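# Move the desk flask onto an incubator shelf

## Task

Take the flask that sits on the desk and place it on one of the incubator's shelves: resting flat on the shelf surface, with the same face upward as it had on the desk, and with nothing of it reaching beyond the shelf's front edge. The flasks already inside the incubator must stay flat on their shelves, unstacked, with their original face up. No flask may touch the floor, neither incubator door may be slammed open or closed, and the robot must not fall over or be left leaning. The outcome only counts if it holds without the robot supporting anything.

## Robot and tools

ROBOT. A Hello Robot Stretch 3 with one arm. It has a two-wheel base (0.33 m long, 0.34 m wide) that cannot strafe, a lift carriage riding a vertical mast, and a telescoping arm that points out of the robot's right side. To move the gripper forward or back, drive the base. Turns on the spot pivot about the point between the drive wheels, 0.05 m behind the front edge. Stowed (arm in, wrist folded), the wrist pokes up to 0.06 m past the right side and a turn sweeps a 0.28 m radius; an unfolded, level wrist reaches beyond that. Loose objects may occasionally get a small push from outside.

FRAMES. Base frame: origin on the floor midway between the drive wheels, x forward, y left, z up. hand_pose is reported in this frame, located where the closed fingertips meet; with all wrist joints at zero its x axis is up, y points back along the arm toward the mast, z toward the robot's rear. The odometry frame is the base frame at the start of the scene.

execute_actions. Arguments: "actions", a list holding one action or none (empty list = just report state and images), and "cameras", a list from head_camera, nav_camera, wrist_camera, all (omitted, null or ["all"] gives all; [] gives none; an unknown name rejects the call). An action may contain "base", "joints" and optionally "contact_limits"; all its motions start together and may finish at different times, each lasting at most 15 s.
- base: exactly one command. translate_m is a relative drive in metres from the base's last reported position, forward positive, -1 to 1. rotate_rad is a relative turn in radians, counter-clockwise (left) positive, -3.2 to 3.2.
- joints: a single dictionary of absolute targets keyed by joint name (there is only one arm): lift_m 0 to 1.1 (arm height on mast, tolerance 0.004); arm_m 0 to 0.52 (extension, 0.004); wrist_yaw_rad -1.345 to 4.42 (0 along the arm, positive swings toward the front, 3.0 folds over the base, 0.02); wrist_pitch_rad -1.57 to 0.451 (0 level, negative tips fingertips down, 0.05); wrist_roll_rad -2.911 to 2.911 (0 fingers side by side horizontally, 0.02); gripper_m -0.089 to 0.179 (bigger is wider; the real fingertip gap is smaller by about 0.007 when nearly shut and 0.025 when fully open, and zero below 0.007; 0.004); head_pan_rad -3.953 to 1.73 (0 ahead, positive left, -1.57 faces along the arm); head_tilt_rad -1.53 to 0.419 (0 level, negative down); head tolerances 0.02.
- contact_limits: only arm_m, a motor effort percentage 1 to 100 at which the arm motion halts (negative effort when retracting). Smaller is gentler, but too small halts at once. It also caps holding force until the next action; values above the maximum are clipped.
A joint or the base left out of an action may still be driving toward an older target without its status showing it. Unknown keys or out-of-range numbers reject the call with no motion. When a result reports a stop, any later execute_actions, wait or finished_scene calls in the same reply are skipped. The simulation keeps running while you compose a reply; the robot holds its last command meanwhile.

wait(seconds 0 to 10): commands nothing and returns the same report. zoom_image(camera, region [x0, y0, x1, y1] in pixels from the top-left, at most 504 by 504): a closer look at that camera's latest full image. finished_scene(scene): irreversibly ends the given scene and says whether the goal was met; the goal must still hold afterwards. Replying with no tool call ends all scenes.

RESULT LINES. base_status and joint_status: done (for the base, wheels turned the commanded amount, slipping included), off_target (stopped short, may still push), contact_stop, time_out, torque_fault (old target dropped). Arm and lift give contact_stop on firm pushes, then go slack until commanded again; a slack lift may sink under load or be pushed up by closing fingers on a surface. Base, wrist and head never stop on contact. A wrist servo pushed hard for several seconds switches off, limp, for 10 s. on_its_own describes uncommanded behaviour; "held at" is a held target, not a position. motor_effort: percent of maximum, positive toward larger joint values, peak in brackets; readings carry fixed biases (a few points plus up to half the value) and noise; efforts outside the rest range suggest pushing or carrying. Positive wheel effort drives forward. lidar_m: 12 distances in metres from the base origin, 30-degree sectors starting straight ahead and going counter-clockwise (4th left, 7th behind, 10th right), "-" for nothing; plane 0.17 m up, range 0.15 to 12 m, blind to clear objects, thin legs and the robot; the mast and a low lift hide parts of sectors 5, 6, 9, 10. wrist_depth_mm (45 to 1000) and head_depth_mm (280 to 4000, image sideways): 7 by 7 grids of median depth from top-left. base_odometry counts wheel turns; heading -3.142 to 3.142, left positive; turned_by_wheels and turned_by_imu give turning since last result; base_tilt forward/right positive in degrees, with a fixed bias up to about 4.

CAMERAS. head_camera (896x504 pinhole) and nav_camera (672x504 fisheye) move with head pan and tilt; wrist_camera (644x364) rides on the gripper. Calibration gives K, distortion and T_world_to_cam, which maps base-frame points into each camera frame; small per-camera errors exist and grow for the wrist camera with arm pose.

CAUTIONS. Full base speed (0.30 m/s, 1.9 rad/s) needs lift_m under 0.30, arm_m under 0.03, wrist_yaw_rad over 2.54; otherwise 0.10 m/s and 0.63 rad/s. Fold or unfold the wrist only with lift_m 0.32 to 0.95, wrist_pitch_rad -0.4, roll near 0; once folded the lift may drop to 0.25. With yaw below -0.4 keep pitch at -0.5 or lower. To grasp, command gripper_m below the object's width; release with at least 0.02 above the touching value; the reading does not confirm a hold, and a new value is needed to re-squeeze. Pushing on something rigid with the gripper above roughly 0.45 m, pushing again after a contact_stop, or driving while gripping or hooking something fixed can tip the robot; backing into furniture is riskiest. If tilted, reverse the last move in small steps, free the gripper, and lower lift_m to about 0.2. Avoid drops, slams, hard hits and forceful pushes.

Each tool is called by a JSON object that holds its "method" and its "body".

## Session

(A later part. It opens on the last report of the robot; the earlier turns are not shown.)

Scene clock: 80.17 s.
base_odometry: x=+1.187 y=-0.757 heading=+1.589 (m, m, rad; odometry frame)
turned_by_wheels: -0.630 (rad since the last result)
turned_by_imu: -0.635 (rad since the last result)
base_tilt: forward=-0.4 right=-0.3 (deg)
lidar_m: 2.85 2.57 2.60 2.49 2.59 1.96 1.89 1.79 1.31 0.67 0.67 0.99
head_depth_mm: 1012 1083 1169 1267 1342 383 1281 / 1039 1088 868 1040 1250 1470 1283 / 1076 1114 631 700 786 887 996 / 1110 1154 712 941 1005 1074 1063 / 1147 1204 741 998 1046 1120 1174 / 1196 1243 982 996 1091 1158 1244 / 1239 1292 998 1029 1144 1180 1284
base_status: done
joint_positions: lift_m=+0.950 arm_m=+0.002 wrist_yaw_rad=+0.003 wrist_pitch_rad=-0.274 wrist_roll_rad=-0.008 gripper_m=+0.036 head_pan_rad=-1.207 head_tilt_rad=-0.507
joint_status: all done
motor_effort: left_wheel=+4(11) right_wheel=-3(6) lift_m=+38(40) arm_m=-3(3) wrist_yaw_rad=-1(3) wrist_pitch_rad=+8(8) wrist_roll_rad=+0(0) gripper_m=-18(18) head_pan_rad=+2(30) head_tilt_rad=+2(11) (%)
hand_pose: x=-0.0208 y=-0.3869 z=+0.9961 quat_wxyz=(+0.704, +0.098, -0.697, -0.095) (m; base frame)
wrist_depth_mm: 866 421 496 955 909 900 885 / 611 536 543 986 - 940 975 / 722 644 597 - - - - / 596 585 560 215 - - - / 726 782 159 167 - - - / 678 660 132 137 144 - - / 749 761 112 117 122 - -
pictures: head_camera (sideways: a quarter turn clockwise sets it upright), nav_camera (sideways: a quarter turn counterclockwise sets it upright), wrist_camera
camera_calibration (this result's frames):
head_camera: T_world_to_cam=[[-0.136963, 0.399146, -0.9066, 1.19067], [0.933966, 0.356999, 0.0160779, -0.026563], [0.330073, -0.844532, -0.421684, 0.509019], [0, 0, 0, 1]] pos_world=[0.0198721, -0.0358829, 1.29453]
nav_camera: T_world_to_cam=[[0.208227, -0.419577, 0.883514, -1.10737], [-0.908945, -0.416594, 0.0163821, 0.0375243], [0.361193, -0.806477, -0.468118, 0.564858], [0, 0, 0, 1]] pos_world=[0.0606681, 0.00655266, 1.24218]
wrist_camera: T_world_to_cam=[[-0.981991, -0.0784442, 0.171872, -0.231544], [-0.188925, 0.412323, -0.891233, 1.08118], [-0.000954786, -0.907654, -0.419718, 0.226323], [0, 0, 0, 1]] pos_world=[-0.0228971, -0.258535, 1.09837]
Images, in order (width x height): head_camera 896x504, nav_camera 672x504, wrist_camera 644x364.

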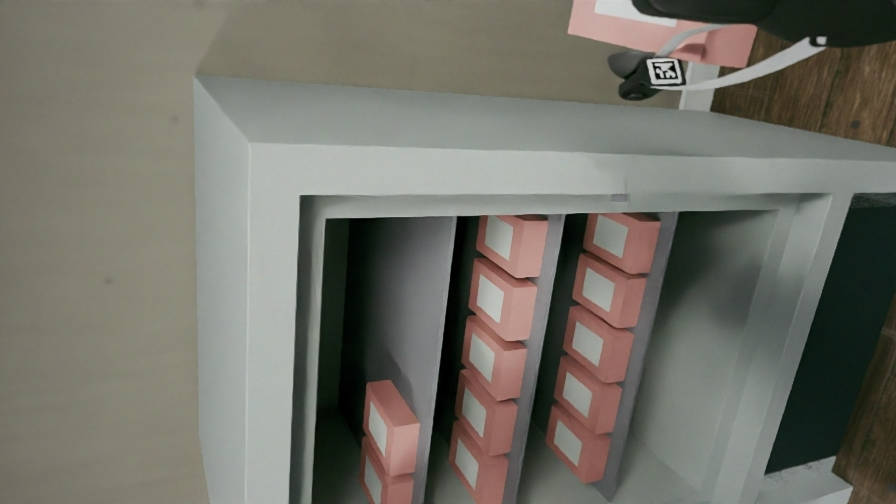

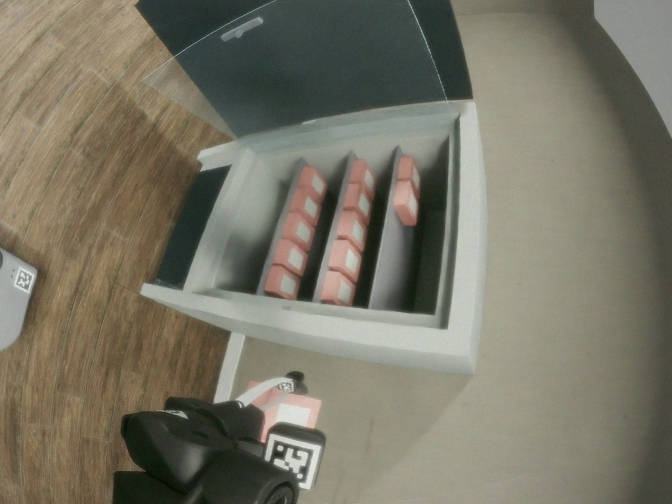

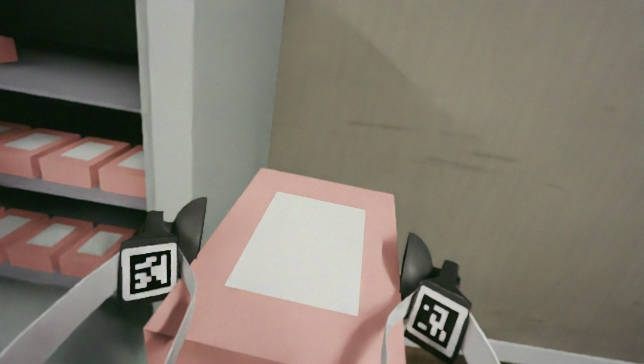

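{"method": "execute_actions", "body": {"actions": [{"base":{"translate_m":0.43},"joints":{"arm_m":0.1,"head_pan_rad":-1.5}}]}}

Scene clock: 87.10 s.
base_odometry: x=+1.179 y=-0.327 heading=+1.590 (m, m, rad; odometry frame)
turned_by_wheels: +0.000 (rad since the last result)
turned_by_imu: +0.001 (rad since the last result)
base_tilt: forward=-0.4 right=-0.3 (deg)
lidar_m: 2.43 2.18 2.58 2.50 2.59 2.41 2.32 1.79 0.69 0.70 0.72 1.77
head_depth_mm: 1032 1068 648 756 - - 953 / 1032 1075 654 902 - - 952 / 1042 1085 657 861 - 1072 978 / 1039 1088 661 926 945 1045 988 / 1047 1095 665 835 901 1050 1004 / 1063 1104 671 846 909 992 1010 / 1061 1122 674 797 844 893 932
base_status: done
joint_positions: lift_m=+0.950 arm_m=+0.100 wrist_yaw_rad=+0.002 wrist_pitch_rad=-0.274 wrist_roll_rad=-0.008 gripper_m=+0.036 head_pan_rad=-1.493 head_tilt_rad=-0.507
joint_status: all done
motor_effort: left_wheel=+3(10) right_wheel=-4(5) lift_m=+38(38) arm_m=+4(3) wrist_yaw_rad=-1(2) wrist_pitch_rad=+8(8) wrist_roll_rad=+0(0) gripper_m=-19(18) head_pan_rad=-3(17) head_tilt_rad=+3(3) (%)
hand_pose: x=-0.0211 y=-0.4847 z=+0.9961 quat_wxyz=(+0.703, +0.098, -0.697, -0.096) (m; base frame)
wrist_depth_mm: 435 626 731 726 476 313 300 / 424 494 767 769 763 372 296 / 434 432 457 554 587 357 300 / 473 577 590 217 468 371 318 / 492 498 158 168 476 393 - / 497 583 131 138 143 378 - / 560 587 112 117 121 407 -
pictures: head_camera (sideways: a quarter turn clockwise sets it upright), nav_camera (sideways: a quarter turn counterclockwise sets it upright), wrist_camera
camera_calibration (this result's frames):
head_camera: T_world_to_cam=[[-0.0189001, 0.421558, -0.906605, 1.18995], [0.996724, 0.0792643, 0.0160779, -0.0269458], [0.0786391, -0.903331, -0.421675, 0.510541], [0, 0, 0, 1]] pos_world=[0.00919927, -0.03831, 1.29453]
nav_camera: T_world_to_cam=[[0.0815158, -0.461248, 0.883519, -1.1066], [-0.989515, -0.143495, 0.0163828, 0.0380148], [0.119224, -0.875591, -0.468109, 0.566322], [0, 0, 0, 1]] pos_world=[0.0603025, -0.0090949, 1.24218]
wrist_camera: T_world_to_cam=[[-0.982071, -0.0774435, 0.171872, -0.238978], [-0.188505, 0.412516, -0.891233, 1.12158], [-0.00187973, -0.907653, -0.419718, 0.137479], [0, 0, 0, 1]] pos_world=[-0.0230111, -0.356396, 1.09837]
Images, in order (width x height): head_camera 896x504, nav_camera 672x504, wrist_camera 644x364.

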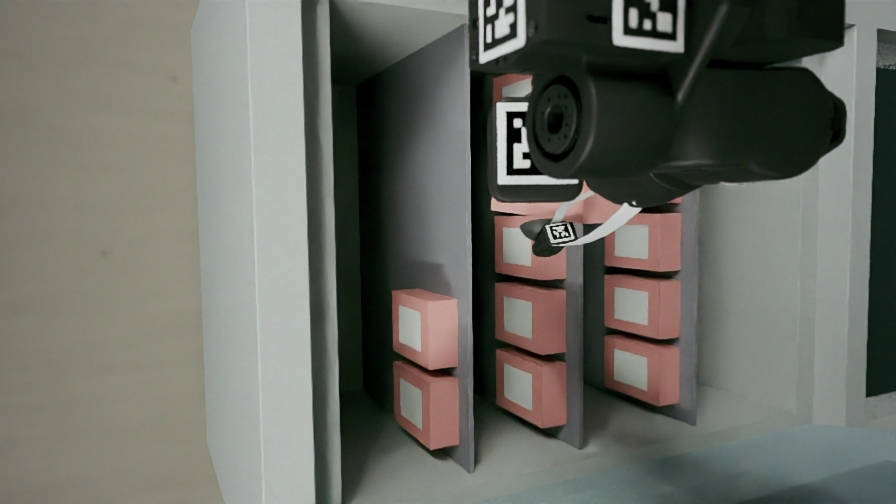

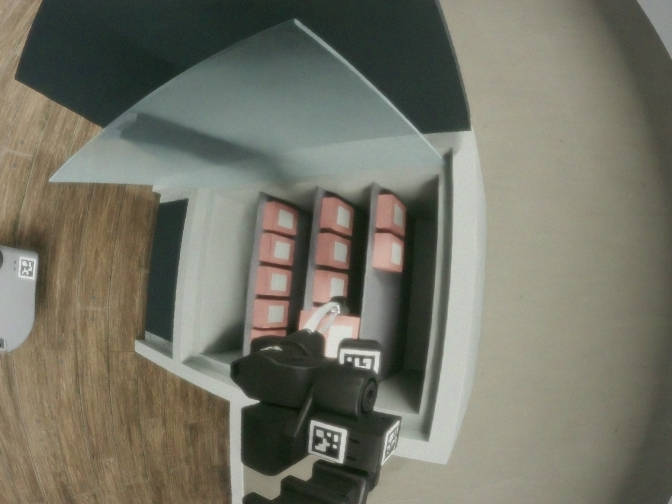

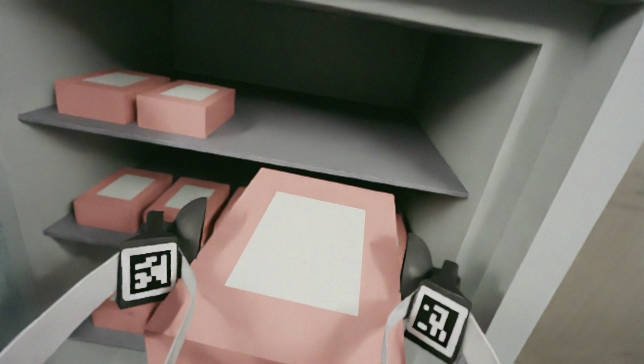

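{"method": "execute_actions", "body": {"actions": [{"joints":{"arm_m":0.33},"contact_limits":{"arm_m":12}}], "cameras": ["head_camera","wrist_camera"]}}

Scene clock: 91.60 s.
base_odometry: x=+1.179 y=-0.327 heading=+1.590 (m, m, rad; odometry frame)
turned_by_wheels: +0.000 (rad since the last result)
turned_by_imu: +0.000 (rad since the last result)
base_tilt: forward=-0.4 right=-0.3 (deg)
lidar_m: 2.43 2.18 2.58 2.50 2.60 2.41 2.32 1.79 0.70 0.70 0.72 1.77
head_depth_mm: 1029 1074 594 809 821 899 945 / 1031 1077 590 - 879 1032 972 / 1039 1083 601 931 939 1038 977 / 1046 1097 661 928 896 1044 990 / 1051 1094 665 835 901 1051 1001 / 1056 1103 672 843 907 989 1011 / 1060 1117 675 795 846 891 936
base_status: not commanded
joint_positions: lift_m=+0.950 arm_m=+0.330 wrist_yaw_rad=+0.001 wrist_pitch_rad=-0.274 wrist_roll_rad=-0.008 gripper_m=+0.036 head_pan_rad=-1.493 head_tilt_rad=-0.507
joint_status: all done
motor_effort: left_wheel=+3(4) right_wheel=-3(4) lift_m=+38(38) arm_m=+3(2) wrist_yaw_rad=+0(1) wrist_pitch_rad=+8(8) wrist_roll_rad=+0(0) gripper_m=-19(19) head_pan_rad=-3(3) head_tilt_rad=+3(3) (%)
contact_limits: arm_m 12 (drawing in: default 15, maximum 25; extending or still: default 21, maximum 34)
hand_pose: x=-0.0212 y=-0.7147 z=+0.9961 quat_wxyz=(+0.703, +0.098, -0.697, -0.096) (m; base frame)
wrist_depth_mm: 434 528 524 514 503 179 106 / 449 555 561 547 540 370 239 / 283 401 475 543 565 353 234 / 222 286 326 215 408 339 224 / 219 248 159 167 301 304 218 / 209 273 131 137 144 257 210 / 296 302 112 117 122 218 205
pictures: head_camera (sideways: a quarter turn clockwise sets it upright), wrist_camera
camera_calibration (this result's frames):
head_camera: T_world_to_cam=[[-0.0188547, 0.421549, -0.90661, 1.18996], [0.996732, 0.0791592, 0.0160779, -0.0269459], [0.0785441, -0.903344, -0.421664, 0.510528], [0, 0, 0, 1]] pos_world=[0.00919523, -0.0383104, 1.29453]
wrist_camera: T_world_to_cam=[[-0.982105, -0.0770097, 0.171872, -0.256585], [-0.188323, 0.412599, -0.891233, 1.21651], [-0.00228074, -0.907652, -0.419718, -0.0712897], [0, 0, 0, 1]] pos_world=[-0.0230605, -0.586395, 1.09837]
Images, in order (width x height): head_camera 896x504, wrist_camera 644x364.

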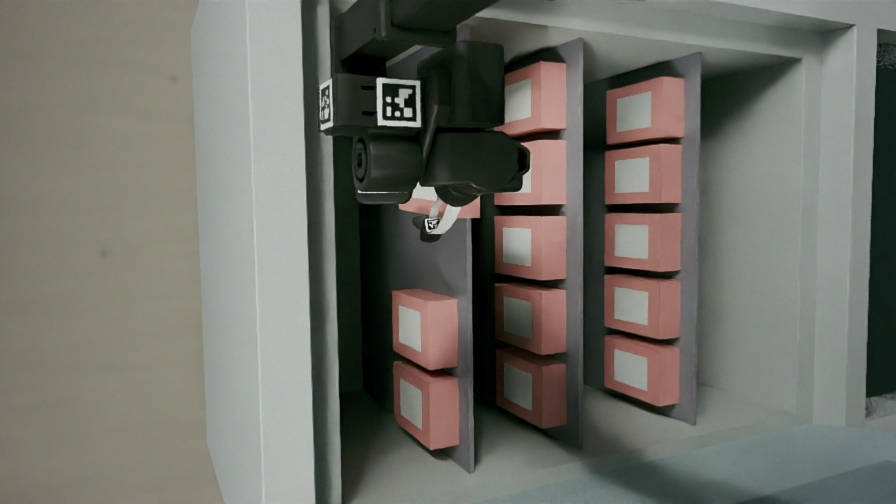

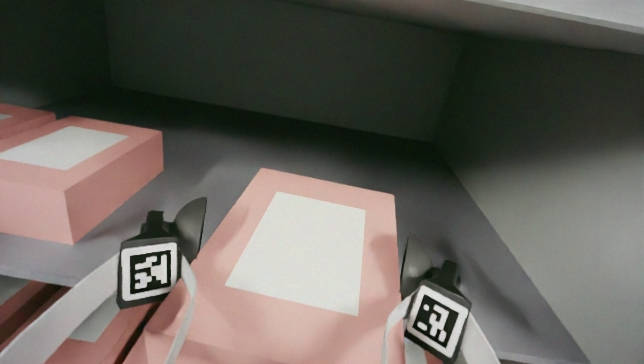

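{"method": "execute_actions", "body": {"actions": [{"joints":{"arm_m":0.43,"lift_m":0.939},"contact_limits":{"arm_m":12}}], "cameras": []}}

{"method": "execute_actions", "body": {"actions": [{"joints":{"gripper_m":0.14,"lift_m":0.934}}], "cameras": []}}

{"method": "execute_actions", "body": {"actions": [{"joints":{"arm_m":0.27}}], "cameras": ["head_camera","wrist_camera"]}}

Scene clock: 95.97 s.
base_odometry: x=+1.179 y=-0.327 heading=+1.590 (m, m, rad; odometry frame)
turned_by_wheels: +0.000 (rad since the last result)
turned_by_imu: +0.000 (rad since the last result)
base_tilt: forward=-0.4 right=-0.3 (deg)
lidar_m: 2.43 2.18 2.58 2.50 2.59 2.41 2.32 1.80 0.69 0.70 0.72 1.77
head_depth_mm: 1028 1073 591 808 818 894 942 / 1031 1078 588 921 880 1035 975 / 1040 1082 599 928 887 1035 982 / 1043 1089 661 925 891 1044 990 / 1053 1093 667 834 899 1051 1001 / 1052 1101 669 844 911 990 1009 / 1064 1118 674 793 845 892 935
base_status: not commanded
joint_positions: lift_m=+0.939 arm_m=+0.430 wrist_yaw_rad=+0.001 wrist_pitch_rad=-0.274 wrist_roll_rad=-0.008 gripper_m=+0.036 head_pan_rad=-1.493 head_tilt_rad=-0.507
joint_status: all done
motor_effort: left_wheel=+3(3) right_wheel=-3(3) lift_m=+28(34) arm_m=+3(3) wrist_yaw_rad=-1(1) wrist_pitch_rad=+8(8) wrist_roll_rad=+0(0) gripper_m=-18(18) head_pan_rad=-3(3) head_tilt_rad=+3(2) (%)
contact_limits: arm_m 12 (drawing in: default 15, maximum 25; extending or still: default 21, maximum 34)
hand_pose: x=-0.0212 y=-0.8147 z=+0.9854 quat_wxyz=(+0.703, +0.098, -0.697, -0.096) (m; base frame)
wrist_depth_mm: 432 439 429 428 424 309 206 / 440 474 464 452 442 369 239 / 356 390 445 469 467 350 231 / 212 285 308 215 390 333 224 / 207 234 160 168 276 290 215 / 184 173 131 138 143 244 210 / 150 152 112 117 121 201 197
pictures: none
No camera images: the call's "cameras" was empty. Leave "cameras" out to get every camera's image.

Scene clock: 97.50 s.
base_odometry: x=+1.179 y=-0.327 heading=+1.590 (m, m, rad; odometry frame)
turned_by_wheels: +0.000 (rad since the last result)
turned_by_imu: +0.000 (rad since the last result)
base_tilt: forward=-0.4 right=-0.3 (deg)
lidar_m: 2.43 2.18 2.58 2.50 2.59 2.41 2.32 1.79 0.69 0.70 0.72 1.77
head_depth_mm: 1026 1065 594 812 817 897 945 / 1033 1080 590 924 881 1032 972 / 1038 1086 599 928 887 1041 982 / 1044 1087 662 928 892 1043 989 / 1052 1101 665 840 901 1051 999 / 1055 1106 671 846 908 992 1013 / 1062 1118 674 795 846 895 934
base_status: not commanded
joint_positions: lift_m=+0.934 arm_m=+0.430 wrist_yaw_rad=+0.001 wrist_pitch_rad=-0.274 wrist_roll_rad=-0.008 gripper_m=+0.140 head_pan_rad=-1.493 head_tilt_rad=-0.507
joint_status: all done
motor_effort: left_wheel=+3(4) right_wheel=-3(3) lift_m=+27(30) arm_m=+4(4) wrist_yaw_rad=+0(0) wrist_pitch_rad=+8(8) wrist_roll_rad=+0(0) gripper_m=+1(82) head_pan_rad=-3(3) head_tilt_rad=+3(2) (%)
hand_pose: x=-0.0212 y=-0.8147 z=+0.9805 quat_wxyz=(+0.703, +0.097, -0.697, -0.096) (m; base frame)
wrist_depth_mm: 432 428 439 423 419 335 224 / 441 461 454 447 446 369 240 / 346 379 424 475 474 351 231 / 205 286 302 335 376 332 223 / 200 227 181 182 265 286 217 / - 179 138 148 210 243 211 / 150 143 118 124 172 - 193
pictures: none
No camera images: the call's "cameras" was empty. Leave "cameras" out to get every camera's image.

Scene clock: 99.93 s.
base_odometry: x=+1.179 y=-0.327 heading=+1.590 (m, m, rad; odometry frame)
turned_by_wheels: +0.000 (rad since the last result)
turned_by_imu: +0.000 (rad since the last result)
base_tilt: forward=-0.5 right=-0.4 (deg)
lidar_m: 2.43 2.18 2.59 2.51 2.60 2.41 2.32 1.79 0.69 0.70 0.72 1.77
head_depth_mm: 1027 1070 651 - 816 899 944 / 1035 1081 651 - 1017 1036 976 / 1039 1084 659 840 989 1043 980 / 1043 1088 662 929 897 1045 985 / 1054 1099 663 833 899 1051 1001 / 1057 1102 672 847 911 991 1012 / 1064 1118 675 796 848 893 935
base_status: not commanded
joint_positions: lift_m=+0.934 arm_m=+0.270 wrist_yaw_rad=+0.001 wrist_pitch_rad=-0.273 wrist_roll_rad=-0.008 gripper_m=+0.140 head_pan_rad=-1.493 head_tilt_rad=-0.507
joint_status: all done
motor_effort: left_wheel=+3(3) right_wheel=-3(3) lift_m=+27(28) arm_m=-3(5) wrist_yaw_rad=-1(0) wrist_pitch_rad=+7(8) wrist_roll_rad=+0(0) gripper_m=+0(0) head_pan_rad=-3(3) head_tilt_rad=+3(2) (%)
hand_pose: x=-0.0212 y=-0.6557 z=+0.9807 quat_wxyz=(+0.703, +0.097, -0.697, -0.096) (m; base frame)
wrist_depth_mm: 439 587 589 562 565 332 221 / 393 559 602 620 600 368 240 / 263 306 435 366 533 353 233 / 263 272 285 264 381 332 225 / 399 416 406 271 278 285 217 / - 355 369 394 409 261 222 / 336 335 336 337 340 - 231
pictures: head_camera (sideways: a quarter turn clockwise sets it upright), wrist_camera
camera_calibration (this result's frames):
head_camera: T_world_to_cam=[[-0.0188526, 0.421528, -0.906619, 1.18997], [0.996732, 0.0791582, 0.0160778, -0.0269458], [0.0785436, -0.903354, -0.421643, 0.510501], [0, 0, 0, 1]] pos_world=[0.0091952, -0.0383106, 1.29453]
wrist_camera: T_world_to_cam=[[-0.982106, -0.076844, 0.171941, -0.249355], [-0.188317, 0.411794, -0.891607, 1.17827], [-0.00228956, -0.908031, -0.418896, -0.0252406], [0, 0, 0, 1]] pos_world=[-0.0230617, -0.527287, 1.08286]
Images, in order (width x height): head_camera 896x504, wrist_camera 644x364.

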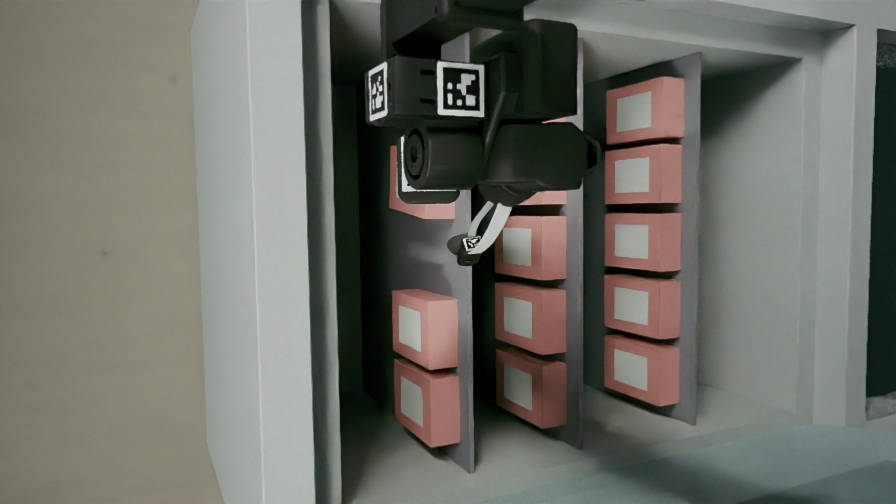

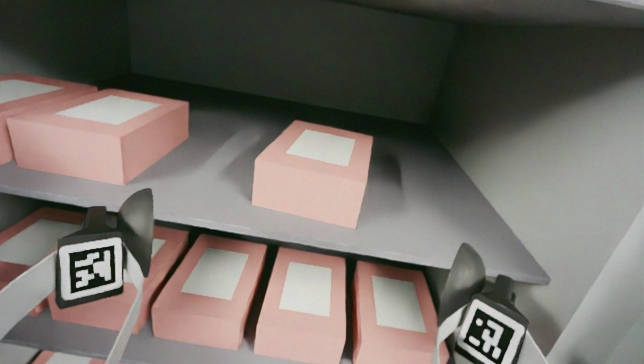

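{"method": "finished_scene", "body": {"scene": 2}}

The scene is finished: the task was done.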